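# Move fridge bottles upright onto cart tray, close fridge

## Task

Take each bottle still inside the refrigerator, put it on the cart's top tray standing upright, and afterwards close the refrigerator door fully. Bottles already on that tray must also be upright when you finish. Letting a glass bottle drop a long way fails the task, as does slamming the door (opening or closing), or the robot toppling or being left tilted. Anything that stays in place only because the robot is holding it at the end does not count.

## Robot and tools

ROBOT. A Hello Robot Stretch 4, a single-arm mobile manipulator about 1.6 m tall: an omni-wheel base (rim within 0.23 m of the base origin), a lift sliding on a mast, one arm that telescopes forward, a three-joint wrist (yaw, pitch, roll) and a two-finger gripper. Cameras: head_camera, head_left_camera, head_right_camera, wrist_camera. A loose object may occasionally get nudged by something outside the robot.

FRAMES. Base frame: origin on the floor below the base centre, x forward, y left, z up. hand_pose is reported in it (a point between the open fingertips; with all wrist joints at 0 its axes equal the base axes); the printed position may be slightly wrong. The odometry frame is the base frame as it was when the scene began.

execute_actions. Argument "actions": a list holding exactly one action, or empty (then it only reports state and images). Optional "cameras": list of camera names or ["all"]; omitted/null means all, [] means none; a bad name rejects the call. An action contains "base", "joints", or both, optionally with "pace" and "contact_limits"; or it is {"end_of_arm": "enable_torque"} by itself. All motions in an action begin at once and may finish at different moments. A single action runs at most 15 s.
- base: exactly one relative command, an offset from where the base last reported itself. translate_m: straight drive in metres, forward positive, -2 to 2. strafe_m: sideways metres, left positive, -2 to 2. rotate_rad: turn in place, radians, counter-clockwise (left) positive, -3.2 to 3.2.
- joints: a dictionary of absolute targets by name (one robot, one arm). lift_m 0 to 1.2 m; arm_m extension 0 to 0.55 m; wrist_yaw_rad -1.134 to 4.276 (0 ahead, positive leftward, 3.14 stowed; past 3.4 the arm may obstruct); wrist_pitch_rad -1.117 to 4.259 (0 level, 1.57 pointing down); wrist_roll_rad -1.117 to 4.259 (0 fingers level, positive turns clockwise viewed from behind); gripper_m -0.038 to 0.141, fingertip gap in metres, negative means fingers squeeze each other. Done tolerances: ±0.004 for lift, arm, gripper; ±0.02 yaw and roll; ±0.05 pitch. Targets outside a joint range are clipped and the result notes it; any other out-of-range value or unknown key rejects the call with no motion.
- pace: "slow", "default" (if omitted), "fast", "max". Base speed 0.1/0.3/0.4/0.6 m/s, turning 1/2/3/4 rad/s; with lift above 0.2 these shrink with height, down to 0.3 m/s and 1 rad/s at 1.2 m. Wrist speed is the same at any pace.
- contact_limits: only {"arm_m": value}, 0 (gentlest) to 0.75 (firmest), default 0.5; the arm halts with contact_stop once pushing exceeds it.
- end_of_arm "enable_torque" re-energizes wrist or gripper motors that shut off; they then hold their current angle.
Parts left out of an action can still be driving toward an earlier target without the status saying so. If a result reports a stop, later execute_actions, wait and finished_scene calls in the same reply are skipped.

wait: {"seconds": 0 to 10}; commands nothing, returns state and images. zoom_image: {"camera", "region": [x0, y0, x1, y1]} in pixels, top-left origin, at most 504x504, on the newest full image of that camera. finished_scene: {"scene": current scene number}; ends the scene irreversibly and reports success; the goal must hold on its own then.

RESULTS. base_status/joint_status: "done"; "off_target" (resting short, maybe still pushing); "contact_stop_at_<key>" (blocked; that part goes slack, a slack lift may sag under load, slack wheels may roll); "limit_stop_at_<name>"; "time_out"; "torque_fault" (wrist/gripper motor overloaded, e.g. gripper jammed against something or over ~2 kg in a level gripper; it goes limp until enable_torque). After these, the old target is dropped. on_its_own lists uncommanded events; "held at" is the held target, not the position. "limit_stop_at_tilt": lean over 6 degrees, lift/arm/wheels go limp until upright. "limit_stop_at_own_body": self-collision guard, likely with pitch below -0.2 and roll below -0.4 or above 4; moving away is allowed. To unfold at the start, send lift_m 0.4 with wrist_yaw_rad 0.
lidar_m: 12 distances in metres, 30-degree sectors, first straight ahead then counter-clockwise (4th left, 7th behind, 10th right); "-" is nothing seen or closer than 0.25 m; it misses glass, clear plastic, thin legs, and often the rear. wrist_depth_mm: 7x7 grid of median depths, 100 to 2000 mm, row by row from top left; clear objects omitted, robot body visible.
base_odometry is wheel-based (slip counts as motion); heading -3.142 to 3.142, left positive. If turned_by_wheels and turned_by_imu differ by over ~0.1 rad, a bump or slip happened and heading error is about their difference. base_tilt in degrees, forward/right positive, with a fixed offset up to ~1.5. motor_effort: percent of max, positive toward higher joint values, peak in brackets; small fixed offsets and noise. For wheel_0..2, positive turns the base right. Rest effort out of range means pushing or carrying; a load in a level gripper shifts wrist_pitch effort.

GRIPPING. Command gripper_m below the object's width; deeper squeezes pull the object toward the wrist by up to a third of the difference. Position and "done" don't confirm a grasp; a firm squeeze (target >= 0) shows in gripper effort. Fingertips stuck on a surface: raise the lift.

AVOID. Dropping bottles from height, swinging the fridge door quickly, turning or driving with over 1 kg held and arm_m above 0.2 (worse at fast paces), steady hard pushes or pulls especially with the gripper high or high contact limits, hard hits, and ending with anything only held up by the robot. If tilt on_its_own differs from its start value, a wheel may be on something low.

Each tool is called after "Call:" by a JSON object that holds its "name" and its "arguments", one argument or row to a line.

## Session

Call:
{"name": "execute_actions", "arguments": {
  "actions": []
}}

Scene clock: 0.00 s.
base_odometry: x=+0.000 y=+0.000 heading=+0.000 (m, m, rad; odometry frame)
turned_by_wheels: +0.000 (rad since the last result)
turned_by_imu: +0.000 (rad since the last result)
base_tilt: forward=-0.5 right=+0.2 (deg)
lidar_m: 2.37 1.87 0.74 0.75 0.87 1.34 1.32 1.51 1.04 1.09 1.80 1.86
base_status: not commanded
joint_positions: lift_m=+0.198 arm_m=+0.000 wrist_yaw_rad=+3.038 wrist_pitch_rad=-0.004 wrist_roll_rad=+0.003 gripper_m=+0.057
joint_status: not commanded
motor_effort: lift_m=+21 arm_m=-1 wrist_yaw_rad=-2 wrist_pitch_rad=-7 wrist_roll_rad=-1 gripper_m=-4 wheel_0=+1 wheel_1=+0 wheel_2=+0 (%)
hand_pose: x=-0.1068 y=+0.1168 z=+0.3773 quat_wxyz=(+0.052, +0.002, +0.002, +0.999) (m; base frame)
wrist_depth_mm: - 139 1537 1464 1397 1397 1308 / - 129 1499 1464 1397 1397 1366 / 107 140 239 1464 1430 1397 1366 / 138 163 1499 1464 1397 1397 1366 / 1708 1618 1537 1464 1430 1430 1366 / 1205 1229 198 1336 196 1397 1336 / 854 820 891 - 960 904 946
pictures: head_camera, head_left_camera, head_right_camera, wrist_camera
Images, in order (width x height): head_camera 420x560, head_left_camera 420x672, head_right_camera 420x672, wrist_camera 616x392.

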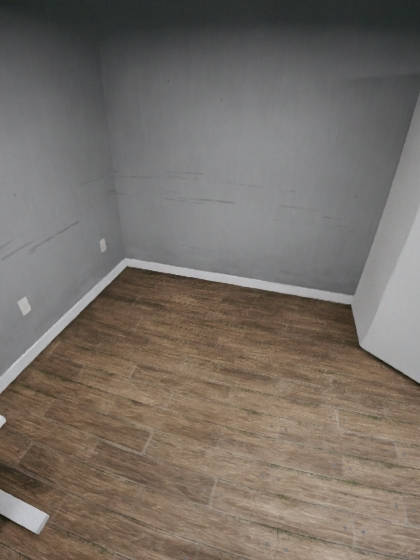

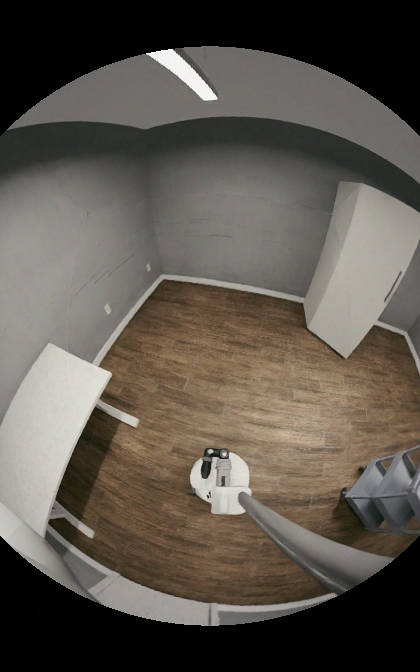

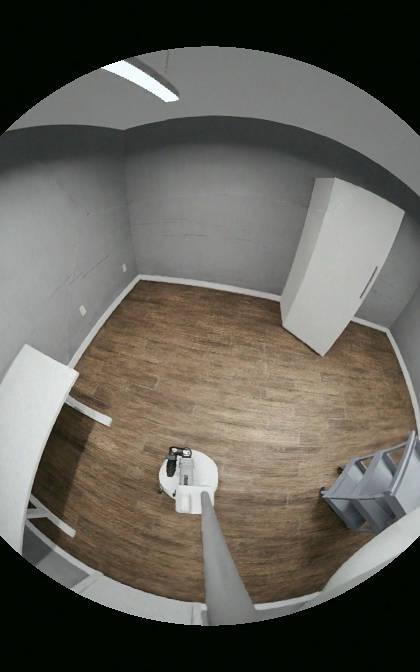

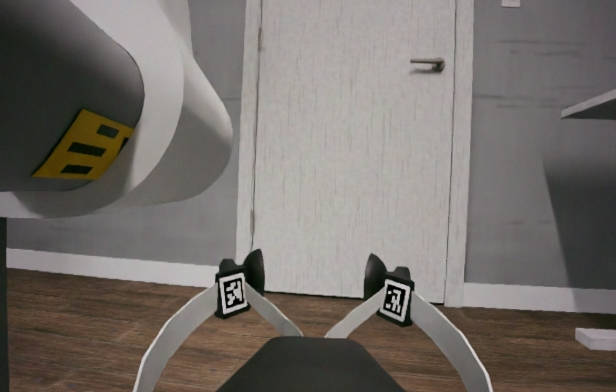

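Call:
{"name": "execute_actions", "arguments": {
  "actions": [
    {"base":{"rotate_rad":-0.25},"joints":{"lift_m":0.45,"wrist_yaw_rad":0,"gripper_m":0}}
  ],
  "cameras": []
}}

Call:
{"name": "execute_actions", "arguments": {
  "actions": [
    {"base":{"translate_m":0.8},"pace":"fast"}
  ],
  "cameras": ["head_left_camera"]
}}

Call:
{"name": "execute_actions", "arguments": {
  "actions": [
    {"base":{"strafe_m":-1.0},"pace":"fast"}
  ]
}}

Scene clock: 16.87 s.
base_odometry: x=+0.000 y=+0.000 heading=-0.250 (m, m, rad; odometry frame)
turned_by_wheels: -0.250 (rad since the last result)
turned_by_imu: -0.249 (rad since the last result)
base_tilt: forward=-0.4 right=+0.3 (deg)
lidar_m: 2.37 2.29 0.80 0.75 0.78 1.06 1.33 1.38 1.48 1.03 3.26 1.80
base_status: done
joint_positions: lift_m=+0.450 arm_m=+0.000 wrist_yaw_rad=+0.001 wrist_pitch_rad=-0.004 wrist_roll_rad=+0.003 gripper_m=+0.000
joint_status: all done
motor_effort: lift_m=+25(28) arm_m=-1(0) wrist_yaw_rad=-2(4) wrist_pitch_rad=-7(7) wrist_roll_rad=-1(1) gripper_m=-8(7) wheel_0=+1(6) wheel_1=+1(4) wheel_2=+0(6) (%)
hand_pose: x=+0.4597 y=-0.0872 z=+0.6289 quat_wxyz=(+1.000, +0.002, -0.002, +0.000) (m; base frame)
wrist_depth_mm: - - - - - 1464 1308 / - - - - - 1464 1336 / - - - - - 1464 1336 / - - - - - 1499 1366 / - - - - - 1537 1366 / 1808 1921 182 191 185 1464 1336 / 1308 1336 1366 - 1464 1397 1308
pictures: none
No camera images: the call's "cameras" was empty. Leave "cameras" out to get every camera's image.

Scene clock: 20.23 s.
base_odometry: x=+0.775 y=-0.198 heading=-0.250 (m, m, rad; odometry frame)
turned_by_wheels: +0.000 (rad since the last result)
turned_by_imu: -0.001 (rad since the last result)
base_tilt: forward=-0.4 right=+0.3 (deg)
lidar_m: 1.57 1.63 1.65 1.56 0.92 1.11 2.12 2.22 1.33 3.14 1.21 1.18
base_status: done
joint_positions: lift_m=+0.450 arm_m=+0.000 wrist_yaw_rad=+0.000 wrist_pitch_rad=-0.004 wrist_roll_rad=+0.003 gripper_m=+0.000
joint_status: not commanded
motor_effort: lift_m=+24(25) arm_m=+0(1) wrist_yaw_rad=-2(2) wrist_pitch_rad=-7(7) wrist_roll_rad=-1(2) gripper_m=-6(5) wheel_0=+0(6) wheel_1=-1(8) wheel_2=+1(11) (%)
hand_pose: x=+0.4596 y=-0.0873 z=+0.6290 quat_wxyz=(+1.000, +0.002, -0.002, +0.000) (m; base frame)
wrist_depth_mm: 1336 1366 1397 1336 1366 1281 866 / 1336 1366 1366 1366 1366 1229 866 / 1366 1366 1366 1397 1397 1255 878 / 1366 1397 1397 1397 1397 1255 854 / 1366 1397 1397 1397 1366 1255 842 / 1397 1397 182 191 186 1229 842 / 1366 1336 1397 - 1366 1060 842
pictures: head_left_camera
Images, in order (width x height): head_left_camera 420x672.

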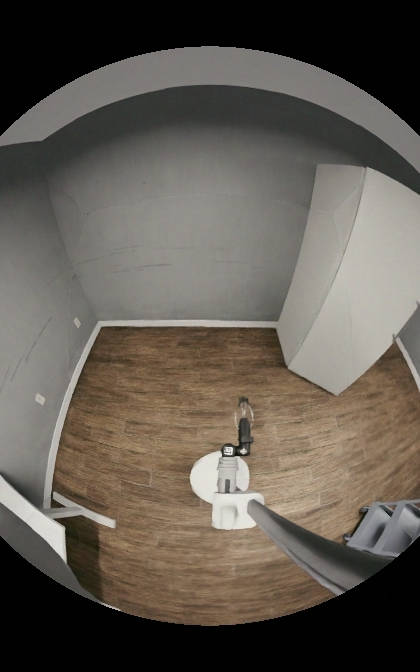

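Scene clock: 23.97 s.
base_odometry: x=+0.528 y=-1.167 heading=-0.250 (m, m, rad; odometry frame)
turned_by_wheels: +0.000 (rad since the last result)
turned_by_imu: +0.000 (rad since the last result)
base_tilt: forward=-0.4 right=+0.4 (deg)
lidar_m: 0.63 0.95 2.23 1.94 1.85 2.21 0.72 0.61 2.26 2.15 2.22 0.67
base_status: done
joint_positions: lift_m=+0.450 arm_m=+0.000 wrist_yaw_rad=+0.000 wrist_pitch_rad=-0.004 wrist_roll_rad=+0.003 gripper_m=+0.000
joint_status: not commanded
motor_effort: lift_m=+24(25) arm_m=+0(1) wrist_yaw_rad=-1(1) wrist_pitch_rad=-6(7) wrist_roll_rad=-1(0) gripper_m=-8(8) wheel_0=+1(11) wheel_1=+0(9) wheel_2=+1(2) (%)
hand_pose: x=+0.4596 y=-0.0874 z=+0.6290 quat_wxyz=(+1.000, +0.002, -0.002, +0.000) (m; base frame)
wrist_depth_mm: 1430 759 603 500 445 1397 1430 / 1397 750 597 504 449 1430 1397 / 1366 750 609 496 449 1464 1366 / 1397 759 609 500 452 1397 1430 / 1430 768 597 477 449 1397 1464 / 1430 759 182 191 185 1430 1430 / 1336 768 597 - 436 1430 1430
pictures: head_camera, head_left_camera, head_right_camera, wrist_camera
Images, in order (width x height): head_camera 420x560, head_left_camera 420x672, head_right_camera 420x672, wrist_camera 616x392.

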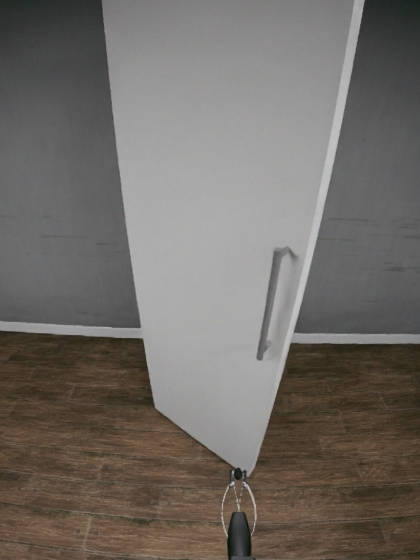

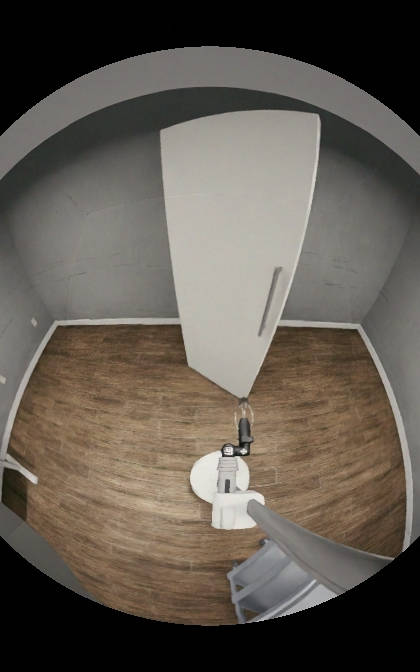

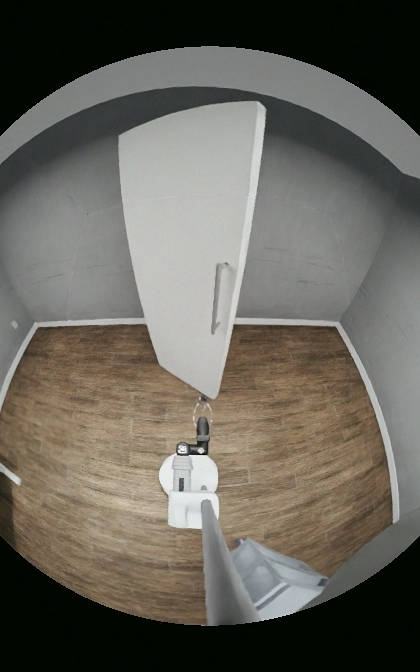

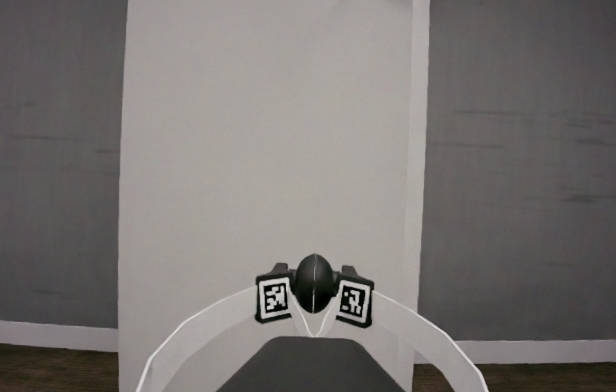

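Call:
{"name": "execute_actions", "arguments": {
  "actions": [
    {"base":{"strafe_m":-0.33}}
  ],
  "cameras": []
}}

Call:
{"name": "execute_actions", "arguments": {
  "actions": [
    {"joints":{"arm_m":0.36}}
  ],
  "cameras": ["head_camera"]
}}

Call:
{"name": "execute_actions", "arguments": {
  "actions": [
    {"base":{"strafe_m":0.25},"joints":{"wrist_yaw_rad":0.5},"pace":"slow"}
  ],
  "cameras": ["head_camera","head_left_camera"]
}}

Scene clock: 41.10 s.
base_odometry: x=+0.446 y=-1.486 heading=-0.250 (m, m, rad; odometry frame)
turned_by_wheels: +0.000 (rad since the last result)
turned_by_imu: +0.001 (rad since the last result)
base_tilt: forward=-0.3 right=+0.4 (deg)
lidar_m: 0.66 0.64 2.26 2.16 2.18 0.78 0.49 0.63 1.93 1.82 1.87 1.71
base_status: done
joint_positions: lift_m=+0.450 arm_m=+0.000 wrist_yaw_rad=+0.000 wrist_pitch_rad=-0.004 wrist_roll_rad=+0.003 gripper_m=+0.000
joint_status: not commanded
motor_effort: lift_m=+24(24) arm_m=+0(0) wrist_yaw_rad=-1(0) wrist_pitch_rad=-7(7) wrist_roll_rad=-1(2) gripper_m=-7(6) wheel_0=+0(11) wheel_1=+0(6) wheel_2=+1(1) (%)
hand_pose: x=+0.4596 y=-0.0874 z=+0.6290 quat_wxyz=(+1.000, +0.002, -0.002, +0.000) (m; base frame)
wrist_depth_mm: 559 455 1308 1430 1397 1397 1366 / 574 462 976 1397 1464 1430 1430 / 564 462 1308 1464 1430 1464 1464 / 564 459 1336 1397 1430 1464 1430 / 569 459 1008 1464 1430 1499 1499 / 569 462 182 191 186 1464 1430 / 564 449 1025 - 1430 1397 1430
pictures: none
No camera images: the call's "cameras" was empty. Leave "cameras" out to get every camera's image.

Scene clock: 43.27 s.
base_odometry: x=+0.446 y=-1.486 heading=-0.250 (m, m, rad; odometry frame)
turned_by_wheels: +0.000 (rad since the last result)
turned_by_imu: +0.000 (rad since the last result)
base_tilt: forward=-0.4 right=+0.4 (deg)
lidar_m: 0.65 0.66 2.25 2.16 2.17 0.78 0.50 0.62 1.91 1.81 1.88 1.72
base_status: not commanded
joint_positions: lift_m=+0.450 arm_m=+0.359 wrist_yaw_rad=+0.000 wrist_pitch_rad=-0.004 wrist_roll_rad=+0.003 gripper_m=+0.000
joint_status: all done
motor_effort: lift_m=+24(24) arm_m=+7(8) wrist_yaw_rad=-1(1) wrist_pitch_rad=-6(7) wrist_roll_rad=-2(2) gripper_m=-5(7) wheel_0=+0(0) wheel_1=+0(0) wheel_2=+1(1) (%)
hand_pose: x=+0.8181 y=-0.0874 z=+0.6291 quat_wxyz=(+1.000, +0.002, -0.002, +0.000) (m; base frame)
wrist_depth_mm: 564 564 492 1060 1042 1078 1060 / 798 878 500 1042 1078 1060 1098 / 904 931 496 1060 1078 1060 1060 / 917 931 500 1078 1060 1078 1098 / 627 788 504 1078 1078 1098 1078 / 891 946 182 191 186 1098 1118 / 960 931 504 - 1098 1078 1118
pictures: head_camera
Images, in order (width x height): head_camera 420x560.

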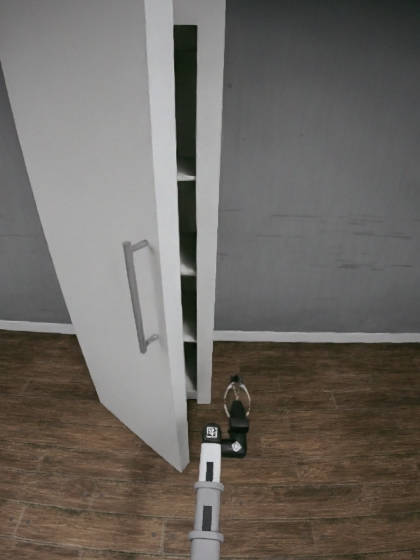

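Scene clock: 46.90 s.
base_odometry: x=+0.508 y=-1.244 heading=-0.250 (m, m, rad; odometry frame)
turned_by_wheels: +0.000 (rad since the last result)
turned_by_imu: +0.001 (rad since the last result)
base_tilt: forward=-0.3 right=+0.3 (deg)
lidar_m: 1.05 0.45 2.25 1.93 1.91 2.21 0.64 0.58 2.18 2.07 2.13 1.70
base_status: done
joint_positions: lift_m=+0.450 arm_m=+0.359 wrist_yaw_rad=+0.500 wrist_pitch_rad=-0.004 wrist_roll_rad=+0.003 gripper_m=+0.000
joint_status: all done
motor_effort: lift_m=+24(24) arm_m=+7(7) wrist_yaw_rad=+1(19) wrist_pitch_rad=-6(6) wrist_roll_rad=-1(1) gripper_m=-4(10) wheel_0=-1(10) wheel_1=+1(2) wheel_2=-1(4) (%)
hand_pose: x=+0.8248 y=+0.0615 z=+0.6291 quat_wxyz=(+0.969, +0.002, -0.002, +0.247) (m; base frame)
wrist_depth_mm: 260 353 569 615 549 517 512 / 259 357 564 707 798 759 661 / 263 366 569 768 917 809 741 / 265 368 580 759 891 809 723 / 265 370 580 683 676 778 699 / 266 377 182 191 185 480 488 / 273 334 580 - 891 788 634
pictures: head_camera, head_left_camera
Images, in order (width x height): head_camera 420x560, head_left_camera 420x672.

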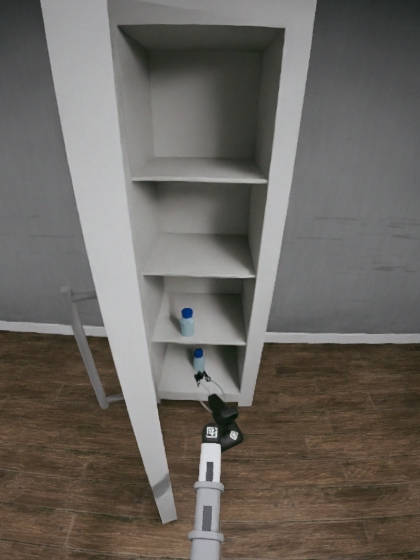

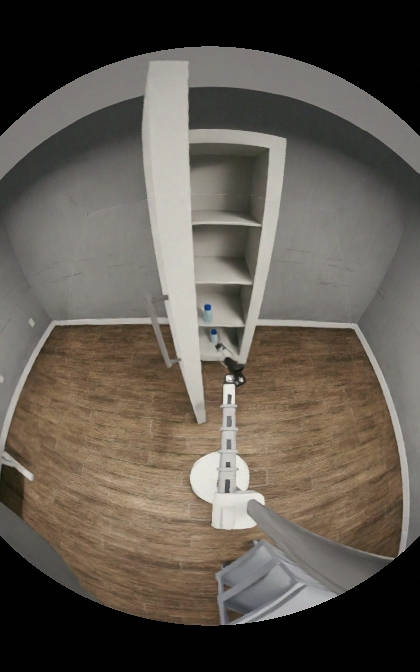

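Call:
{"name": "execute_actions", "arguments": {
  "actions": [
    {"base":{"strafe_m":0.2},"joints":{"arm_m":0.14,"wrist_yaw_rad":0.6},"pace":"slow"}
  ],
  "cameras": ["head_camera","head_left_camera"]
}}

Call:
{"name": "execute_actions", "arguments": {
  "actions": [
    {"joints":{"wrist_yaw_rad":0,"lift_m":0.42,"gripper_m":0.12}}
  ]
}}

Scene clock: 62.47 s.
base_odometry: x=+0.558 y=-1.050 heading=-0.250 (m, m, rad; odometry frame)
turned_by_wheels: +0.000 (rad since the last result)
turned_by_imu: +0.002 (rad since the last result)
base_tilt: forward=-0.4 right=+0.3 (deg)
lidar_m: 0.49 0.41 2.23 1.95 1.73 2.22 0.81 0.68 2.39 2.27 2.36 1.11
base_status: done
joint_positions: lift_m=+0.450 arm_m=+0.141 wrist_yaw_rad=+0.600 wrist_pitch_rad=-0.004 wrist_roll_rad=+0.003 gripper_m=+0.000
joint_status: all done
motor_effort: lift_m=+24(24) arm_m=-7(7) wrist_yaw_rad=-1(3) wrist_pitch_rad=-6(6) wrist_roll_rad=-1(1) gripper_m=-4(7) wheel_0=-1(6) wheel_1=+0(3) wheel_2=+0(1) (%)
hand_pose: x=+0.5997 y=+0.0907 z=+0.6291 quat_wxyz=(+0.955, +0.002, -0.001, +0.295) (m; base frame)
wrist_depth_mm: 140 169 217 297 477 732 878 / 140 171 219 301 484 683 723 / 142 172 221 304 492 891 891 / 143 174 224 310 508 931 917 / 143 175 225 294 517 798 580 / 144 176 182 192 186 866 866 / 146 165 220 - 492 931 904
pictures: head_camera, head_left_camera
Images, in order (width x height): head_camera 420x560, head_left_camera 420x672.

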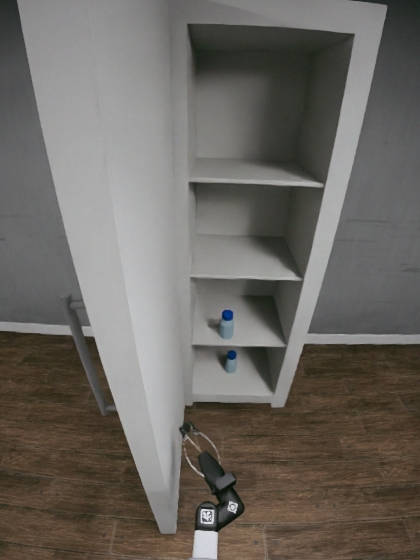

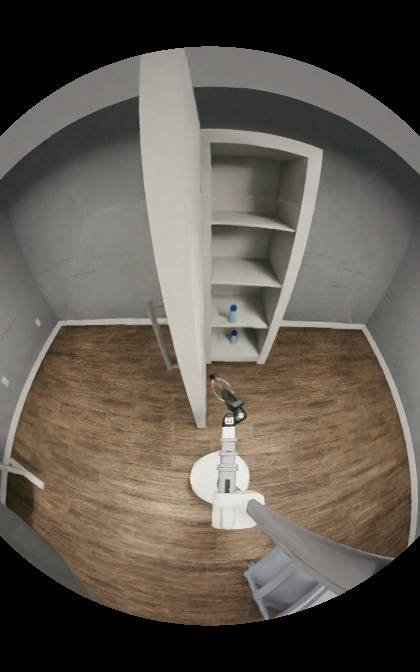

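Scene clock: 64.53 s.
base_odometry: x=+0.558 y=-1.050 heading=-0.250 (m, m, rad; odometry frame)
turned_by_wheels: +0.000 (rad since the last result)
turned_by_imu: +0.000 (rad since the last result)
base_tilt: forward=-0.4 right=+0.4 (deg)
lidar_m: 0.53 0.41 2.22 1.93 1.71 2.21 0.83 0.68 2.40 2.28 2.35 1.12
base_status: not commanded
joint_positions: lift_m=+0.420 arm_m=+0.141 wrist_yaw_rad=+0.001 wrist_pitch_rad=-0.004 wrist_roll_rad=+0.003 gripper_m=+0.120
joint_status: all done
motor_effort: lift_m=+15(22) arm_m=-7(7) wrist_yaw_rad=-2(9) wrist_pitch_rad=-7(7) wrist_roll_rad=-1(1) gripper_m=-2(8) wheel_0=-1(1) wheel_1=+0(0) wheel_2=+0(0) (%)
hand_pose: x=+0.6007 y=-0.0872 z=+0.5998 quat_wxyz=(+1.000, +0.002, -0.002, +0.000) (m; base frame)
wrist_depth_mm: 307 449 732 1118 1118 707 1281 / 303 462 778 946 878 759 1281 / 306 466 809 1160 1118 750 1308 / 310 480 831 1118 1160 750 1255 / 310 484 723 1042 891 732 1281 / 312 449 707 1160 866 723 1281 / 322 452 750 - 946 715 1255
pictures: head_camera, head_left_camera, head_right_camera, wrist_camera
Images, in order (width x height): head_camera 420x560, head_left_camera 420x672, head_right_camera 420x672, wrist_camera 616x392.

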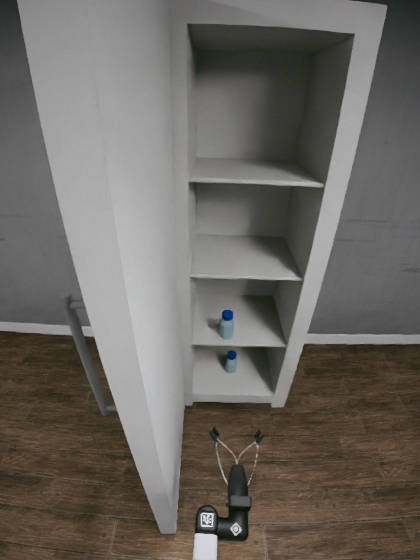

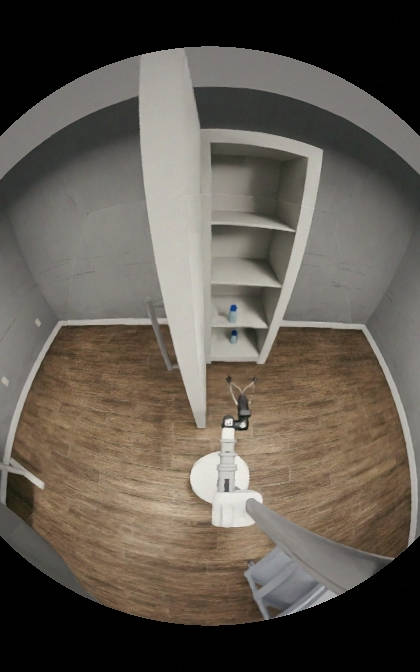

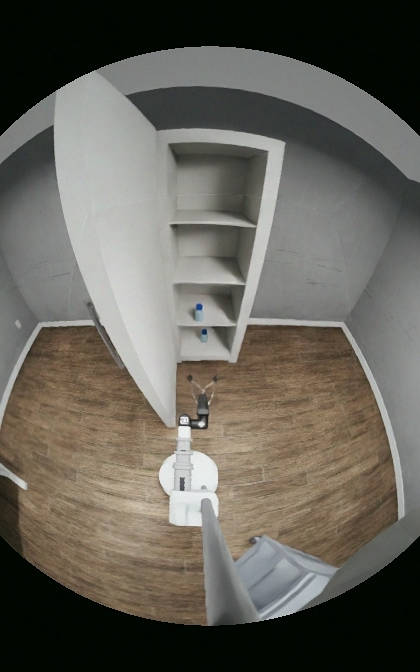

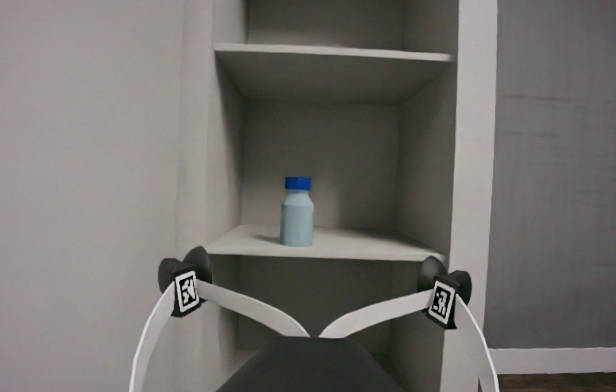

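Call:
{"name": "execute_actions", "arguments": {
  "actions": [
    {"base":{"strafe_m":-0.15}}
  ],
  "cameras": []
}}

Call:
{"name": "execute_actions", "arguments": {
  "actions": [
    {"base":{"translate_m":0.22}}
  ],
  "cameras": []
}}

Call:
{"name": "execute_actions", "arguments": {
  "actions": [
    {"base":{"rotate_rad":0.19},"joints":{"arm_m":0.27}}
  ],
  "cameras": ["head_left_camera","wrist_camera"]
}}

Scene clock: 80.90 s.
base_odometry: x=+0.520 y=-1.196 heading=-0.250 (m, m, rad; odometry frame)
turned_by_wheels: +0.000 (rad since the last result)
turned_by_imu: +0.001 (rad since the last result)
base_tilt: forward=-0.5 right=+0.2 (deg)
lidar_m: 1.06 0.48 2.23 1.91 1.87 2.21 0.68 0.58 2.23 2.12 2.19 1.69
base_status: done
joint_positions: lift_m=+0.420 arm_m=+0.141 wrist_yaw_rad=+0.000 wrist_pitch_rad=-0.004 wrist_roll_rad=+0.003 gripper_m=+0.120
joint_status: not commanded
motor_effort: lift_m=+15(15) arm_m=-7(7) wrist_yaw_rad=-2(2) wrist_pitch_rad=-6(6) wrist_roll_rad=-1(1) gripper_m=-1(0) wheel_0=+0(6) wheel_1=+1(8) wheel_2=+0(1) (%)
hand_pose: x=+0.6007 y=-0.0873 z=+0.5998 quat_wxyz=(+1.000, +0.002, -0.002, +0.000) (m; base frame)
wrist_depth_mm: 521 699 1118 1138 707 1281 1281 / 517 699 946 931 798 1281 1255 / 525 707 1138 1138 798 1281 1255 / 530 707 1160 1138 768 1308 1281 / 530 723 778 1060 723 1308 1281 / 530 715 1182 1205 715 1281 1281 / 549 715 1042 - 1281 1281 1281
pictures: none
No camera images: the call's "cameras" was empty. Leave "cameras" out to get every camera's image.

Scene clock: 83.07 s.
base_odometry: x=+0.734 y=-1.250 heading=-0.250 (m, m, rad; odometry frame)
turned_by_wheels: +0.000 (rad since the last result)
turned_by_imu: +0.000 (rad since the last result)
base_tilt: forward=-0.4 right=+0.4 (deg)
lidar_m: 0.83 0.39 0.32 2.62 1.94 2.41 0.86 0.78 2.24 2.11 2.08 0.88
base_status: done
joint_positions: lift_m=+0.420 arm_m=+0.141 wrist_yaw_rad=+0.000 wrist_pitch_rad=-0.004 wrist_roll_rad=+0.003 gripper_m=+0.120
joint_status: not commanded
motor_effort: lift_m=+15(15) arm_m=-7(7) wrist_yaw_rad=-3(1) wrist_pitch_rad=-6(7) wrist_roll_rad=-2(2) gripper_m=-3(1) wheel_0=+0(2) wheel_1=+0(6) wheel_2=+1(8) (%)
hand_pose: x=+0.6007 y=-0.0873 z=+0.5998 quat_wxyz=(+1.000, +0.002, -0.002, +0.000) (m; base frame)
wrist_depth_mm: 477 603 615 597 530 1060 1078 / 484 715 904 917 544 1042 1042 / 488 732 917 917 535 1042 1078 / 496 741 931 931 521 1042 1078 / 492 597 554 699 512 1060 1078 / 496 683 917 931 496 1078 1078 / 508 699 946 - 496 1060 1078
pictures: none
No camera images: the call's "cameras" was empty. Leave "cameras" out to get every camera's image.

Scene clock: 84.50 s.
base_odometry: x=+0.734 y=-1.250 heading=-0.060 (m, m, rad; odometry frame)
turned_by_wheels: +0.190 (rad since the last result)
turned_by_imu: +0.191 (rad since the last result)
base_tilt: forward=-0.4 right=+0.4 (deg)
lidar_m: 0.69 0.31 0.32 1.95 2.04 2.37 0.77 0.84 2.13 2.11 1.76 0.86
base_status: done
joint_positions: lift_m=+0.420 arm_m=+0.269 wrist_yaw_rad=+0.000 wrist_pitch_rad=-0.004 wrist_roll_rad=+0.003 gripper_m=+0.120
joint_status: all done
motor_effort: lift_m=+15(15) arm_m=+7(7) wrist_yaw_rad=-1(2) wrist_pitch_rad=-6(6) wrist_roll_rad=+0(1) gripper_m=-2(2) wheel_0=+1(5) wheel_1=+0(3) wheel_2=+0(7) (%)
hand_pose: x=+0.7281 y=-0.0874 z=+0.5998 quat_wxyz=(+1.000, +0.002, -0.002, +0.000) (m; base frame)
wrist_depth_mm: 329 392 554 597 585 569 455 / 327 394 603 788 759 723 449 / 330 394 603 798 768 732 449 / 334 397 615 788 768 741 442 / 336 402 580 421 741 640 436 / 336 397 410 379 362 357 387 / 343 399 597 - 759 580 421
pictures: head_left_camera, wrist_camera
Images, in order (width x height): head_left_camera 420x672, wrist_camera 616x392.

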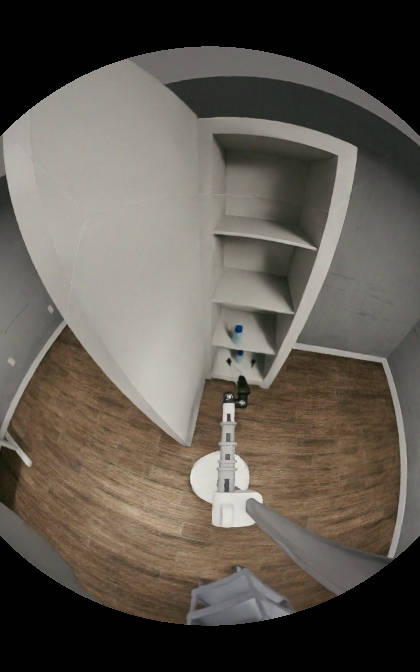

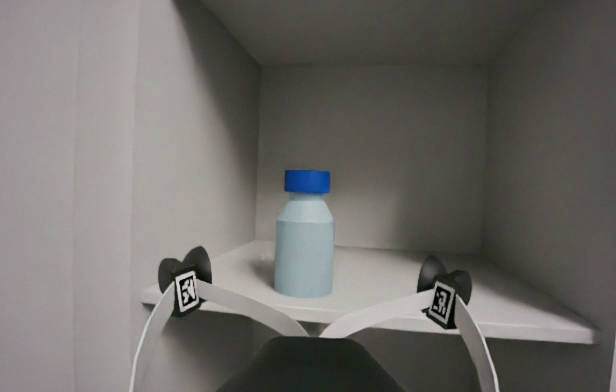

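Call:
{"name": "execute_actions", "arguments": {
  "actions": [
    {"base":{"rotate_rad":0.014},"joints":{"lift_m":0.404,"arm_m":0.51}}
  ],
  "cameras": ["wrist_camera"]
}}

Call:
{"name": "execute_actions", "arguments": {
  "actions": [
    {"joints":{"gripper_m":-0.005}}
  ],
  "cameras": []
}}

Call:
{"name": "execute_actions", "arguments": {
  "actions": [
    {"joints":{"lift_m":0.435}}
  ],
  "cameras": ["wrist_camera"]
}}

Scene clock: 96.67 s.
base_odometry: x=+0.734 y=-1.250 heading=-0.046 (m, m, rad; odometry frame)
turned_by_wheels: +0.014 (rad since the last result)
turned_by_imu: +0.015 (rad since the last result)
base_tilt: forward=-0.4 right=+0.3 (deg)
lidar_m: 0.67 0.31 0.34 1.94 2.04 2.35 0.78 0.86 2.14 2.12 1.73 0.86
base_status: done
joint_positions: lift_m=+0.404 arm_m=+0.509 wrist_yaw_rad=+0.000 wrist_pitch_rad=-0.004 wrist_roll_rad=+0.003 gripper_m=+0.120
joint_status: all done
motor_effort: lift_m=+15(15) arm_m=+7(5) wrist_yaw_rad=+0(0) wrist_pitch_rad=-7(7) wrist_roll_rad=-2(0) gripper_m=-2(1) wheel_0=+1(0) wheel_1=+1(10) wheel_2=+1(4) (%)
hand_pose: x=+0.9681 y=-0.0874 z=+0.5838 quat_wxyz=(+1.000, +0.002, -0.002, +0.000) (m; base frame)
wrist_depth_mm: 226 297 469 554 530 504 484 / 224 303 473 559 530 508 488 / 228 307 484 174 530 512 492 / 229 310 488 179 530 512 488 / 230 312 436 167 473 512 492 / 231 278 199 166 192 312 343 / 211 213 224 - 226 229 245
pictures: wrist_camera
Images, in order (width x height): wrist_camera 616x392.

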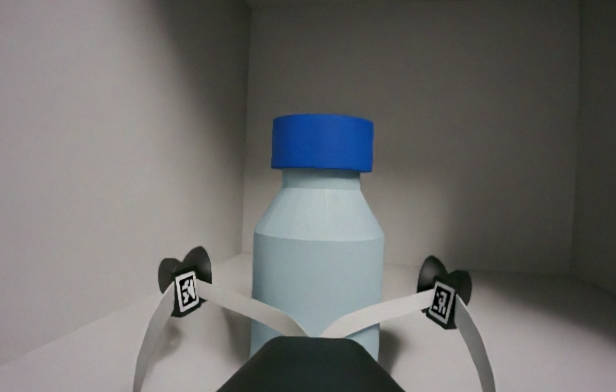

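Scene clock: 98.77 s.
base_odometry: x=+0.734 y=-1.250 heading=-0.046 (m, m, rad; odometry frame)
turned_by_wheels: +0.000 (rad since the last result)
turned_by_imu: +0.000 (rad since the last result)
base_tilt: forward=-0.5 right=+0.3 (deg)
lidar_m: 0.66 0.33 0.33 1.95 2.02 2.35 0.80 0.86 2.13 2.11 1.74 0.86
base_status: not commanded
joint_positions: lift_m=+0.404 arm_m=+0.509 wrist_yaw_rad=+0.000 wrist_pitch_rad=-0.004 wrist_roll_rad=+0.003 gripper_m=-0.004
joint_status: all done
motor_effort: lift_m=+15(15) arm_m=+6(7) wrist_yaw_rad=+0(0) wrist_pitch_rad=-6(6) wrist_roll_rad=-2(1) gripper_m=-26(24) wheel_0=+1(1) wheel_1=+0(1) wheel_2=+1(1) (%)
hand_pose: x=+0.9682 y=-0.0874 z=+0.5838 quat_wxyz=(+1.000, +0.002, -0.002, +0.000) (m; base frame)
wrist_depth_mm: 225 298 466 554 530 504 488 / 224 303 473 549 530 512 488 / 226 307 480 150 525 512 492 / 229 310 488 155 530 512 492 / 229 314 402 144 473 508 496 / 231 271 177 143 174 340 343 / 210 211 217 - 226 213 243
pictures: none
No camera images: the call's "cameras" was empty. Leave "cameras" out to get every camera's image.

Scene clock: 99.70 s.
base_odometry: x=+0.734 y=-1.250 heading=-0.046 (m, m, rad; odometry frame)
turned_by_wheels: +0.000 (rad since the last result)
turned_by_imu: +0.000 (rad since the last result)
base_tilt: forward=-0.5 right=+0.3 (deg)
lidar_m: 0.67 0.33 0.33 1.94 2.02 2.35 0.80 0.85 2.13 2.12 1.75 0.85
base_status: not commanded
joint_positions: lift_m=+0.434 arm_m=+0.509 wrist_yaw_rad=+0.000 wrist_pitch_rad=+0.001 wrist_roll_rad=+0.003 gripper_m=-0.004
joint_status: all done
motor_effort: lift_m=+28(28) arm_m=+6(7) wrist_yaw_rad=+0(1) wrist_pitch_rad=-20(21) wrist_roll_rad=-1(0) gripper_m=-26(28) wheel_0=+1(1) wheel_1=+1(1) wheel_2=+1(1) (%)
hand_pose: x=+0.9682 y=-0.0874 z=+0.6124 quat_wxyz=(+1.000, +0.002, +0.000, +0.000) (m; base frame)
wrist_depth_mm: 225 297 466 549 521 504 488 / 224 301 477 554 530 508 488 / 228 307 484 146 521 508 488 / 229 312 488 152 530 517 488 / 229 312 399 144 525 512 492 / 231 285 177 142 174 421 418 / 236 263 270 - 281 263 300
pictures: wrist_camera
Images, in order (width x height): wrist_camera 616x392.

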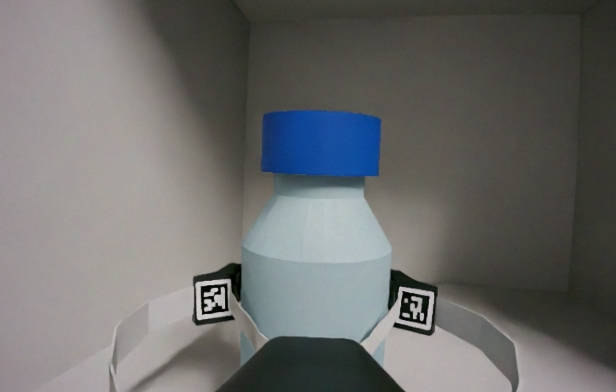

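Call:
{"name": "execute_actions", "arguments": {
  "actions": [
    {"joints":{"arm_m":0}}
  ],
  "cameras": []
}}

Call:
{"name": "execute_actions", "arguments": {
  "actions": [
    {"base":{"rotate_rad":-2.95},"joints":{"lift_m":0.95},"pace":"slow"}
  ]
}}

Scene clock: 107.60 s.
base_odometry: x=+0.734 y=-1.250 heading=-0.046 (m, m, rad; odometry frame)
turned_by_wheels: +0.000 (rad since the last result)
turned_by_imu: +0.001 (rad since the last result)
base_tilt: forward=-0.5 right=+0.2 (deg)
lidar_m: 0.37 0.32 0.34 1.97 2.02 2.36 0.79 0.86 2.13 2.11 1.75 0.41
base_status: not commanded
joint_positions: lift_m=+0.434 arm_m=+0.001 wrist_yaw_rad=+0.000 wrist_pitch_rad=+0.001 wrist_roll_rad=+0.003 gripper_m=-0.004
joint_status: all done
motor_effort: lift_m=+28(28) arm_m=-7(6) wrist_yaw_rad=+0(1) wrist_pitch_rad=-21(21) wrist_roll_rad=-1(1) gripper_m=-24(26) wheel_0=+1(1) wheel_1=+1(0) wheel_2=+1(0) (%)
hand_pose: x=+0.4608 y=-0.0875 z=+0.6123 quat_wxyz=(+1.000, +0.002, +0.001, +0.000) (m; base frame)
wrist_depth_mm: 362 477 661 1060 991 591 1025 / 355 488 668 904 878 676 1042 / 359 492 668 145 1008 654 1060 / 362 500 683 152 1025 640 1025 / 366 500 661 144 621 603 1060 / 368 452 176 143 173 569 1060 / 377 512 676 - 1008 574 1078
pictures: none
No camera images: the call's "cameras" was empty. Leave "cameras" out to get every camera's image.

Scene clock: 112.07 s.
base_odometry: x=+0.734 y=-1.250 heading=-2.996 (m, m, rad; odometry frame)
turned_by_wheels: -2.950 (rad since the last result)
turned_by_imu: -2.954 (rad since the last result)
base_tilt: forward=-0.5 right=+0.4 (deg)
lidar_m: 0.38 2.33 2.11 2.12 1.54 0.85 0.46 0.32 2.60 1.95 2.33 0.41
base_status: done
joint_positions: lift_m=+0.949 arm_m=+0.001 wrist_yaw_rad=+0.000 wrist_pitch_rad=+0.001 wrist_roll_rad=+0.003 gripper_m=-0.004
joint_status: all done
motor_effort: lift_m=+28(30) arm_m=-7(7) wrist_yaw_rad=+0(0) wrist_pitch_rad=-22(20) wrist_roll_rad=-2(1) gripper_m=-28(28) wheel_0=+1(3) wheel_1=+0(5) wheel_2=+0(7) (%)
hand_pose: x=+0.4608 y=-0.0875 z=+1.1273 quat_wxyz=(+1.000, +0.002, +0.001, +0.000) (m; base frame)
wrist_depth_mm: 1983 - - - - 1863 1756 / - - - - - 1921 1756 / - - - 145 1983 1921 1808 / - - - 152 - 1921 1808 / - - - 144 1983 1921 1808 / - - 176 143 173 1863 1756 / - - 1229 - 707 1308 1756
pictures: head_camera, head_left_camera, head_right_camera, wrist_camera
Images, in order (width x height): head_camera 420x560, head_left_camera 420x672, head_right_camera 420x672, wrist_camera 616x392.

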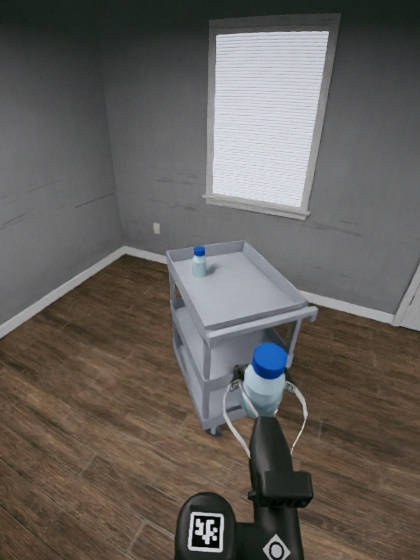

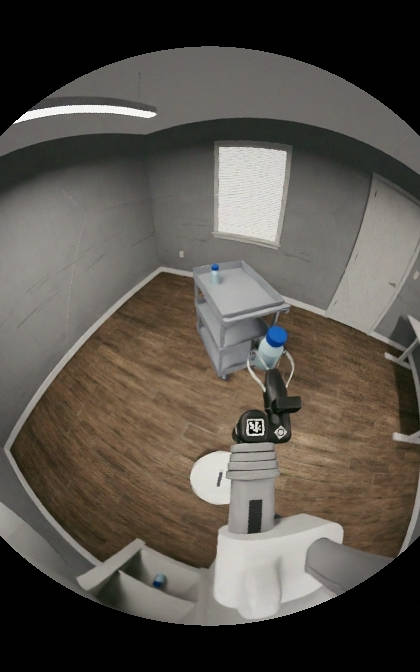

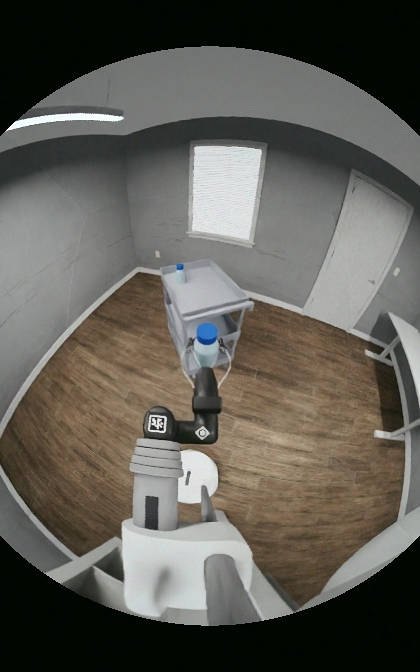

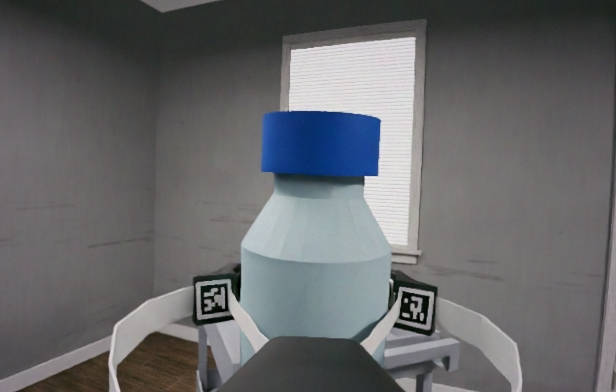

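Call:
{"name": "execute_actions", "arguments": {
  "actions": [
    {"base":{"rotate_rad":0.33},"pace":"slow"}
  ],
  "cameras": []
}}

Call:
{"name": "execute_actions", "arguments": {
  "actions": [
    {"base":{"translate_m":0.15}}
  ],
  "cameras": []
}}

Call:
{"name": "execute_actions", "arguments": {
  "actions": [
    {"base":{"strafe_m":-0.35}}
  ],
  "cameras": ["head_camera","head_left_camera"]
}}

Scene clock: 124.87 s.
base_odometry: x=+0.734 y=-1.250 heading=-2.666 (m, m, rad; odometry frame)
turned_by_wheels: +0.330 (rad since the last result)
turned_by_imu: +0.332 (rad since the last result)
base_tilt: forward=-0.3 right=+0.3 (deg)
lidar_m: 0.36 2.13 2.11 1.74 0.85 0.65 0.33 0.34 1.92 2.05 2.35 0.41
base_status: done
joint_positions: lift_m=+0.949 arm_m=+0.001 wrist_yaw_rad=+0.000 wrist_pitch_rad=+0.001 wrist_roll_rad=+0.003 gripper_m=-0.004
joint_status: not commanded
motor_effort: lift_m=+28(28) arm_m=-7(7) wrist_yaw_rad=-1(1) wrist_pitch_rad=-21(21) wrist_roll_rad=-1(1) gripper_m=-26(26) wheel_0=+0(3) wheel_1=-1(5) wheel_2=+0(7) (%)
hand_pose: x=+0.4608 y=-0.0874 z=+1.1273 quat_wxyz=(+1.000, +0.002, +0.001, +0.000) (m; base frame)
wrist_depth_mm: 1708 1983 - - - - 1756 / 1708 - - - - 1921 1708 / 1708 - - 145 - 1983 1708 / 1708 1983 - 152 - - 1756 / 1756 - - 144 - 1983 1708 / 1756 1921 177 143 174 1060 1756 / 1708 - - - 788 741 798
pictures: none
No camera images: the call's "cameras" was empty. Leave "cameras" out to get every camera's image.

Scene clock: 126.70 s.
base_odometry: x=+0.600 y=-1.319 heading=-2.666 (m, m, rad; odometry frame)
turned_by_wheels: +0.000 (rad since the last result)
turned_by_imu: +0.000 (rad since the last result)
base_tilt: forward=-0.5 right=+0.4 (deg)
lidar_m: 0.38 2.03 2.01 1.88 0.97 0.90 0.48 0.59 2.00 2.15 0.91 0.40
base_status: done
joint_positions: lift_m=+0.949 arm_m=+0.001 wrist_yaw_rad=+0.000 wrist_pitch_rad=+0.001 wrist_roll_rad=+0.003 gripper_m=-0.004
joint_status: not commanded
motor_effort: lift_m=+28(28) arm_m=-8(7) wrist_yaw_rad=+0(2) wrist_pitch_rad=-21(21) wrist_roll_rad=-1(1) gripper_m=-27(26) wheel_0=+0(5) wheel_1=+0(0) wheel_2=+0(7) (%)
hand_pose: x=+0.4608 y=-0.0874 z=+1.1273 quat_wxyz=(+1.000, +0.002, +0.001, +0.000) (m; base frame)
wrist_depth_mm: 1618 1921 - - - 1863 1708 / 1661 1863 - - - 1863 1661 / 1661 1921 - 145 - 1863 1618 / 1661 1921 - 152 - 1863 1661 / 1661 1983 - 144 - 1921 1618 / 1661 1756 176 142 174 1060 1661 / 1661 1983 - - 768 750 778
pictures: none
No camera images: the call's "cameras" was empty. Leave "cameras" out to get every camera's image.

Scene clock: 129.20 s.
base_odometry: x=+0.440 y=-1.008 heading=-2.665 (m, m, rad; odometry frame)
turned_by_wheels: +0.000 (rad since the last result)
turned_by_imu: +0.001 (rad since the last result)
base_tilt: forward=-0.2 right=+0.2 (deg)
lidar_m: 0.38 2.30 2.28 2.15 1.19 0.52 2.04 2.45 1.68 1.84 2.01 0.41
base_status: done
joint_positions: lift_m=+0.949 arm_m=+0.001 wrist_yaw_rad=+0.000 wrist_pitch_rad=+0.001 wrist_roll_rad=+0.003 gripper_m=-0.004
joint_status: not commanded
motor_effort: lift_m=+26(28) arm_m=-7(7) wrist_yaw_rad=+0(1) wrist_pitch_rad=-21(21) wrist_roll_rad=-2(1) gripper_m=-28(24) wheel_0=+1(8) wheel_1=+1(7) wheel_2=+0(2) (%)
hand_pose: x=+0.4608 y=-0.0875 z=+1.1274 quat_wxyz=(+1.000, +0.002, +0.000, +0.000) (m; base frame)
wrist_depth_mm: 1808 - - - 1921 1618 1464 / 1808 - - - 1921 1661 1464 / 1921 - - 145 1863 1708 1464 / 1863 - - 152 1863 1661 1499 / 1921 - - 144 1808 1661 1464 / 1921 - 177 143 174 1576 1430 / 1921 - 707 - 723 1537 1499
pictures: head_camera, head_left_camera
Images, in order (width x height): head_camera 420x560, head_left_camera 420x672.

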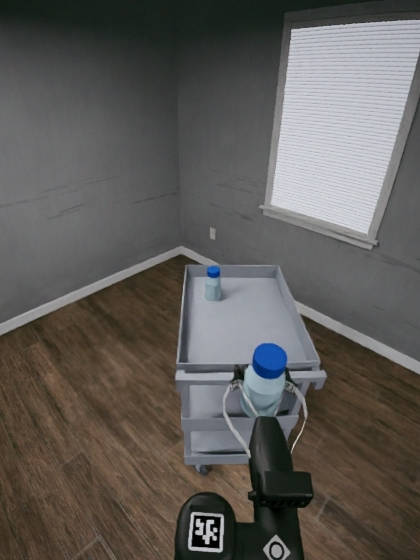

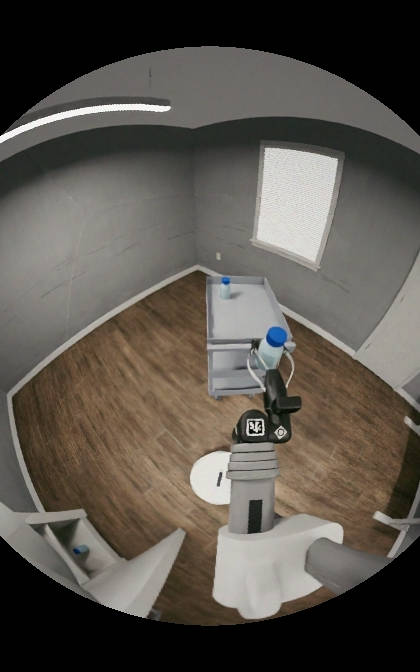

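Call:
{"name": "execute_actions", "arguments": {
  "actions": [
    {"base":{"strafe_m":-0.1},"joints":{"arm_m":0.3}}
  ],
  "cameras": []
}}

Call:
{"name": "execute_actions", "arguments": {
  "actions": [
    {"base":{"translate_m":0.2},"joints":{"arm_m":0.5}}
  ],
  "cameras": []
}}

Call:
{"name": "execute_actions", "arguments": {
  "actions": [
    {"joints":{"lift_m":0.8}}
  ],
  "cameras": ["head_camera","wrist_camera"]
}}

Scene clock: 145.80 s.
base_odometry: x=+0.394 y=-0.919 heading=-2.665 (m, m, rad; odometry frame)
turned_by_wheels: +0.000 (rad since the last result)
turned_by_imu: +0.001 (rad since the last result)
base_tilt: forward=-0.3 right=+0.4 (deg)
lidar_m: 0.61 0.64 2.37 2.23 1.27 0.58 2.02 2.38 1.60 1.75 1.95 0.65
base_status: done
joint_positions: lift_m=+0.949 arm_m=+0.299 wrist_yaw_rad=+0.000 wrist_pitch_rad=+0.001 wrist_roll_rad=+0.003 gripper_m=-0.004
joint_status: all done
motor_effort: lift_m=+26(26) arm_m=+7(3) wrist_yaw_rad=+0(1) wrist_pitch_rad=-21(21) wrist_roll_rad=-1(1) gripper_m=-25(27) wheel_0=+0(10) wheel_1=+2(10) wheel_2=+0(2) (%)
hand_pose: x=+0.7582 y=-0.0874 z=+1.1275 quat_wxyz=(+1.000, +0.002, +0.000, +0.000) (m; base frame)
wrist_depth_mm: 1808 1983 - 1983 1618 1397 1205 / 1756 - - 1983 1661 1397 1229 / 1756 - - 145 1537 1397 1229 / 1756 - - 152 1576 1397 1229 / 1808 - - 144 1537 1366 1205 / 1756 1921 177 142 173 1308 1205 / 1808 699 634 - 1537 1336 1229
pictures: none
No camera images: the call's "cameras" was empty. Leave "cameras" out to get every camera's image.

Scene clock: 147.87 s.
base_odometry: x=+0.216 y=-1.011 heading=-2.666 (m, m, rad; odometry frame)
turned_by_wheels: +0.000 (rad since the last result)
turned_by_imu: +0.000 (rad since the last result)
base_tilt: forward=-0.4 right=+0.3 (deg)
lidar_m: 0.41 0.44 2.24 2.42 1.41 0.76 2.20 2.51 1.69 1.91 1.76 0.44
base_status: done
joint_positions: lift_m=+0.949 arm_m=+0.499 wrist_yaw_rad=+0.000 wrist_pitch_rad=+0.001 wrist_roll_rad=+0.003 gripper_m=-0.004
joint_status: all done
motor_effort: lift_m=+26(26) arm_m=+7(8) wrist_yaw_rad=-1(1) wrist_pitch_rad=-21(21) wrist_roll_rad=+0(1) gripper_m=-27(25) wheel_0=-1(4) wheel_1=-1(4) wheel_2=+1(9) (%)
hand_pose: x=+0.9582 y=-0.0873 z=+1.1274 quat_wxyz=(+1.000, +0.002, +0.000, +0.000) (m; base frame)
wrist_depth_mm: 1537 1808 1921 1576 1281 1078 960 / 1499 1808 1983 1661 1308 1118 960 / 1576 1863 - 146 1229 1098 946 / 1537 1808 - 152 1281 1098 960 / 1537 1863 1983 143 1205 1098 960 / 1576 1708 176 142 174 1042 976 / 1618 1808 - - 1255 1042 960
pictures: none
No camera images: the call's "cameras" was empty. Leave "cameras" out to get every camera's image.

Scene clock: 149.57 s.
base_odometry: x=+0.216 y=-1.011 heading=-2.666 (m, m, rad; odometry frame)
turned_by_wheels: +0.000 (rad since the last result)
turned_by_imu: +0.000 (rad since the last result)
base_tilt: forward=-0.4 right=+0.6 (deg)
lidar_m: 0.40 0.42 2.22 2.42 1.42 0.75 2.19 2.51 1.70 1.90 1.78 0.45
base_status: not commanded
joint_positions: lift_m=+0.800 arm_m=+0.499 wrist_yaw_rad=+0.000 wrist_pitch_rad=+0.001 wrist_roll_rad=+0.003 gripper_m=-0.004
joint_status: all done
motor_effort: lift_m=+17(24) arm_m=+7(7) wrist_yaw_rad=-2(1) wrist_pitch_rad=-22(22) wrist_roll_rad=-1(1) gripper_m=-25(24) wheel_0=-1(1) wheel_1=-1(1) wheel_2=+1(1) (%)
hand_pose: x=+0.9582 y=-0.0873 z=+0.9782 quat_wxyz=(+1.000, +0.002, +0.001, +0.000) (m; base frame)
wrist_depth_mm: 1537 1756 1983 1576 1281 1078 960 / 1464 1808 - 1618 1281 1118 946 / 1499 1808 1983 145 1229 1098 976 / 1618 1808 - 152 1255 1118 960 / 1576 1808 - 144 1182 1078 976 / 1618 1808 177 142 174 1060 960 / 362 362 366 - 382 1042 960
pictures: head_camera, wrist_camera
Images, in order (width x height): head_camera 420x560, wrist_camera 616x392.

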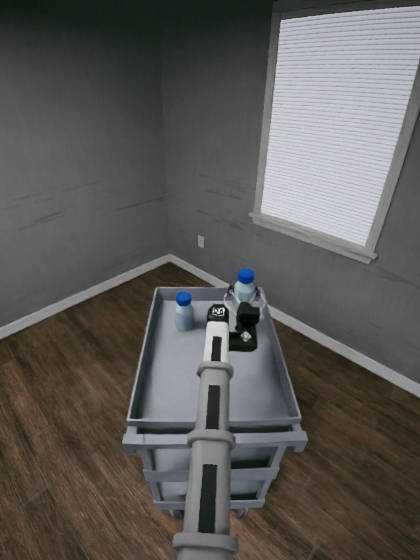

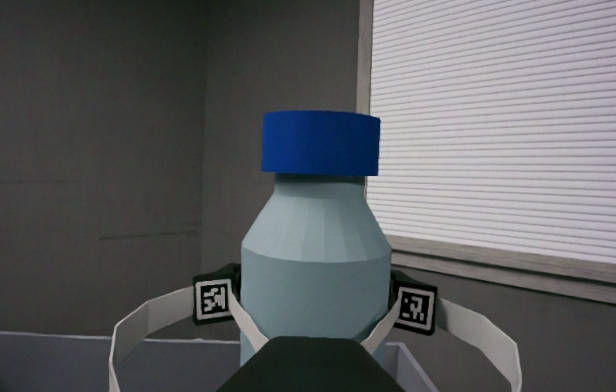

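Call:
{"name": "execute_actions", "arguments": {
  "actions": [
    {"joints":{"lift_m":0.7,"arm_m":0.53}}
  ],
  "cameras": []
}}

Call:
{"name": "execute_actions", "arguments": {
  "actions": [
    {"joints":{"lift_m":0.677},"pace":"slow"}
  ],
  "cameras": ["wrist_camera"]
}}

Scene clock: 159.67 s.
base_odometry: x=+0.216 y=-1.011 heading=-2.666 (m, m, rad; odometry frame)
turned_by_wheels: +0.000 (rad since the last result)
turned_by_imu: +0.001 (rad since the last result)
base_tilt: forward=-0.4 right=+0.3 (deg)
lidar_m: 0.40 0.42 2.23 2.42 1.42 0.75 2.20 2.50 1.69 1.92 1.77 0.44
base_status: not commanded
joint_positions: lift_m=+0.700 arm_m=+0.529 wrist_yaw_rad=+0.000 wrist_pitch_rad=+0.001 wrist_roll_rad=+0.003 gripper_m=-0.004
joint_status: all done
motor_effort: lift_m=+17(18) arm_m=+7(9) wrist_yaw_rad=-1(2) wrist_pitch_rad=-22(21) wrist_roll_rad=-1(1) gripper_m=-28(24) wheel_0=-1(1) wheel_1=-1(1) wheel_2=+1(1) (%)
hand_pose: x=+0.9881 y=-0.0874 z=+0.8782 quat_wxyz=(+1.000, +0.002, +0.001, +0.000) (m; base frame)
wrist_depth_mm: 1499 1708 1921 1499 1281 1078 960 / 1499 1756 1863 1576 1255 1098 931 / 1537 1863 1921 145 1229 1078 946 / 1537 1863 1863 152 1205 1098 946 / 325 330 332 144 320 1060 946 / 324 327 177 143 174 203 960 / 256 258 264 - 274 189 168
pictures: none
No camera images: the call's "cameras" was empty. Leave "cameras" out to get every camera's image.

Scene clock: 160.63 s.
base_odometry: x=+0.216 y=-1.011 heading=-2.666 (m, m, rad; odometry frame)
turned_by_wheels: +0.000 (rad since the last result)
turned_by_imu: +0.000 (rad since the last result)
base_tilt: forward=-0.3 right=+0.4 (deg)
lidar_m: 0.40 0.42 2.23 2.39 1.41 0.74 2.20 2.52 1.68 1.92 1.78 0.45
base_status: not commanded
joint_positions: lift_m=+0.677 arm_m=+0.529 wrist_yaw_rad=+0.000 wrist_pitch_rad=+0.000 wrist_roll_rad=+0.003 gripper_m=-0.004
joint_status: all done
motor_effort: lift_m=+16(17) arm_m=+7(7) wrist_yaw_rad=+0(1) wrist_pitch_rad=-19(21) wrist_roll_rad=+0(0) gripper_m=-27(24) wheel_0=-1(1) wheel_1=-1(1) wheel_2=+1(1) (%)
hand_pose: x=+0.9881 y=-0.0874 z=+0.8555 quat_wxyz=(+1.000, +0.002, +0.000, +0.000) (m; base frame)
wrist_depth_mm: 1499 1808 1983 1537 1281 1118 960 / 1464 1756 - 1576 1281 1098 946 / 1537 1808 1983 148 1182 1060 946 / 1537 1808 1921 154 1229 1078 946 / 322 327 330 144 296 1008 931 / 297 283 177 143 174 190 171 / 214 216 221 - 230 188 -
pictures: wrist_camera
Images, in order (width x height): wrist_camera 616x392.

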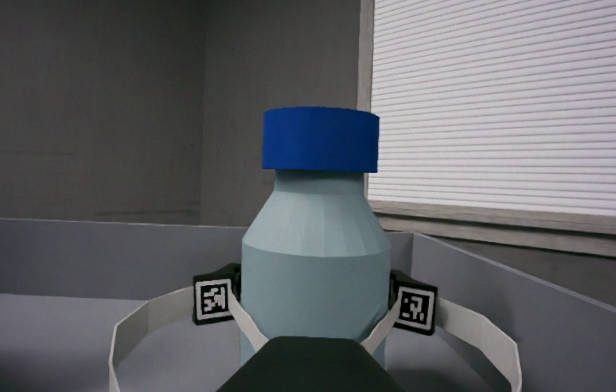

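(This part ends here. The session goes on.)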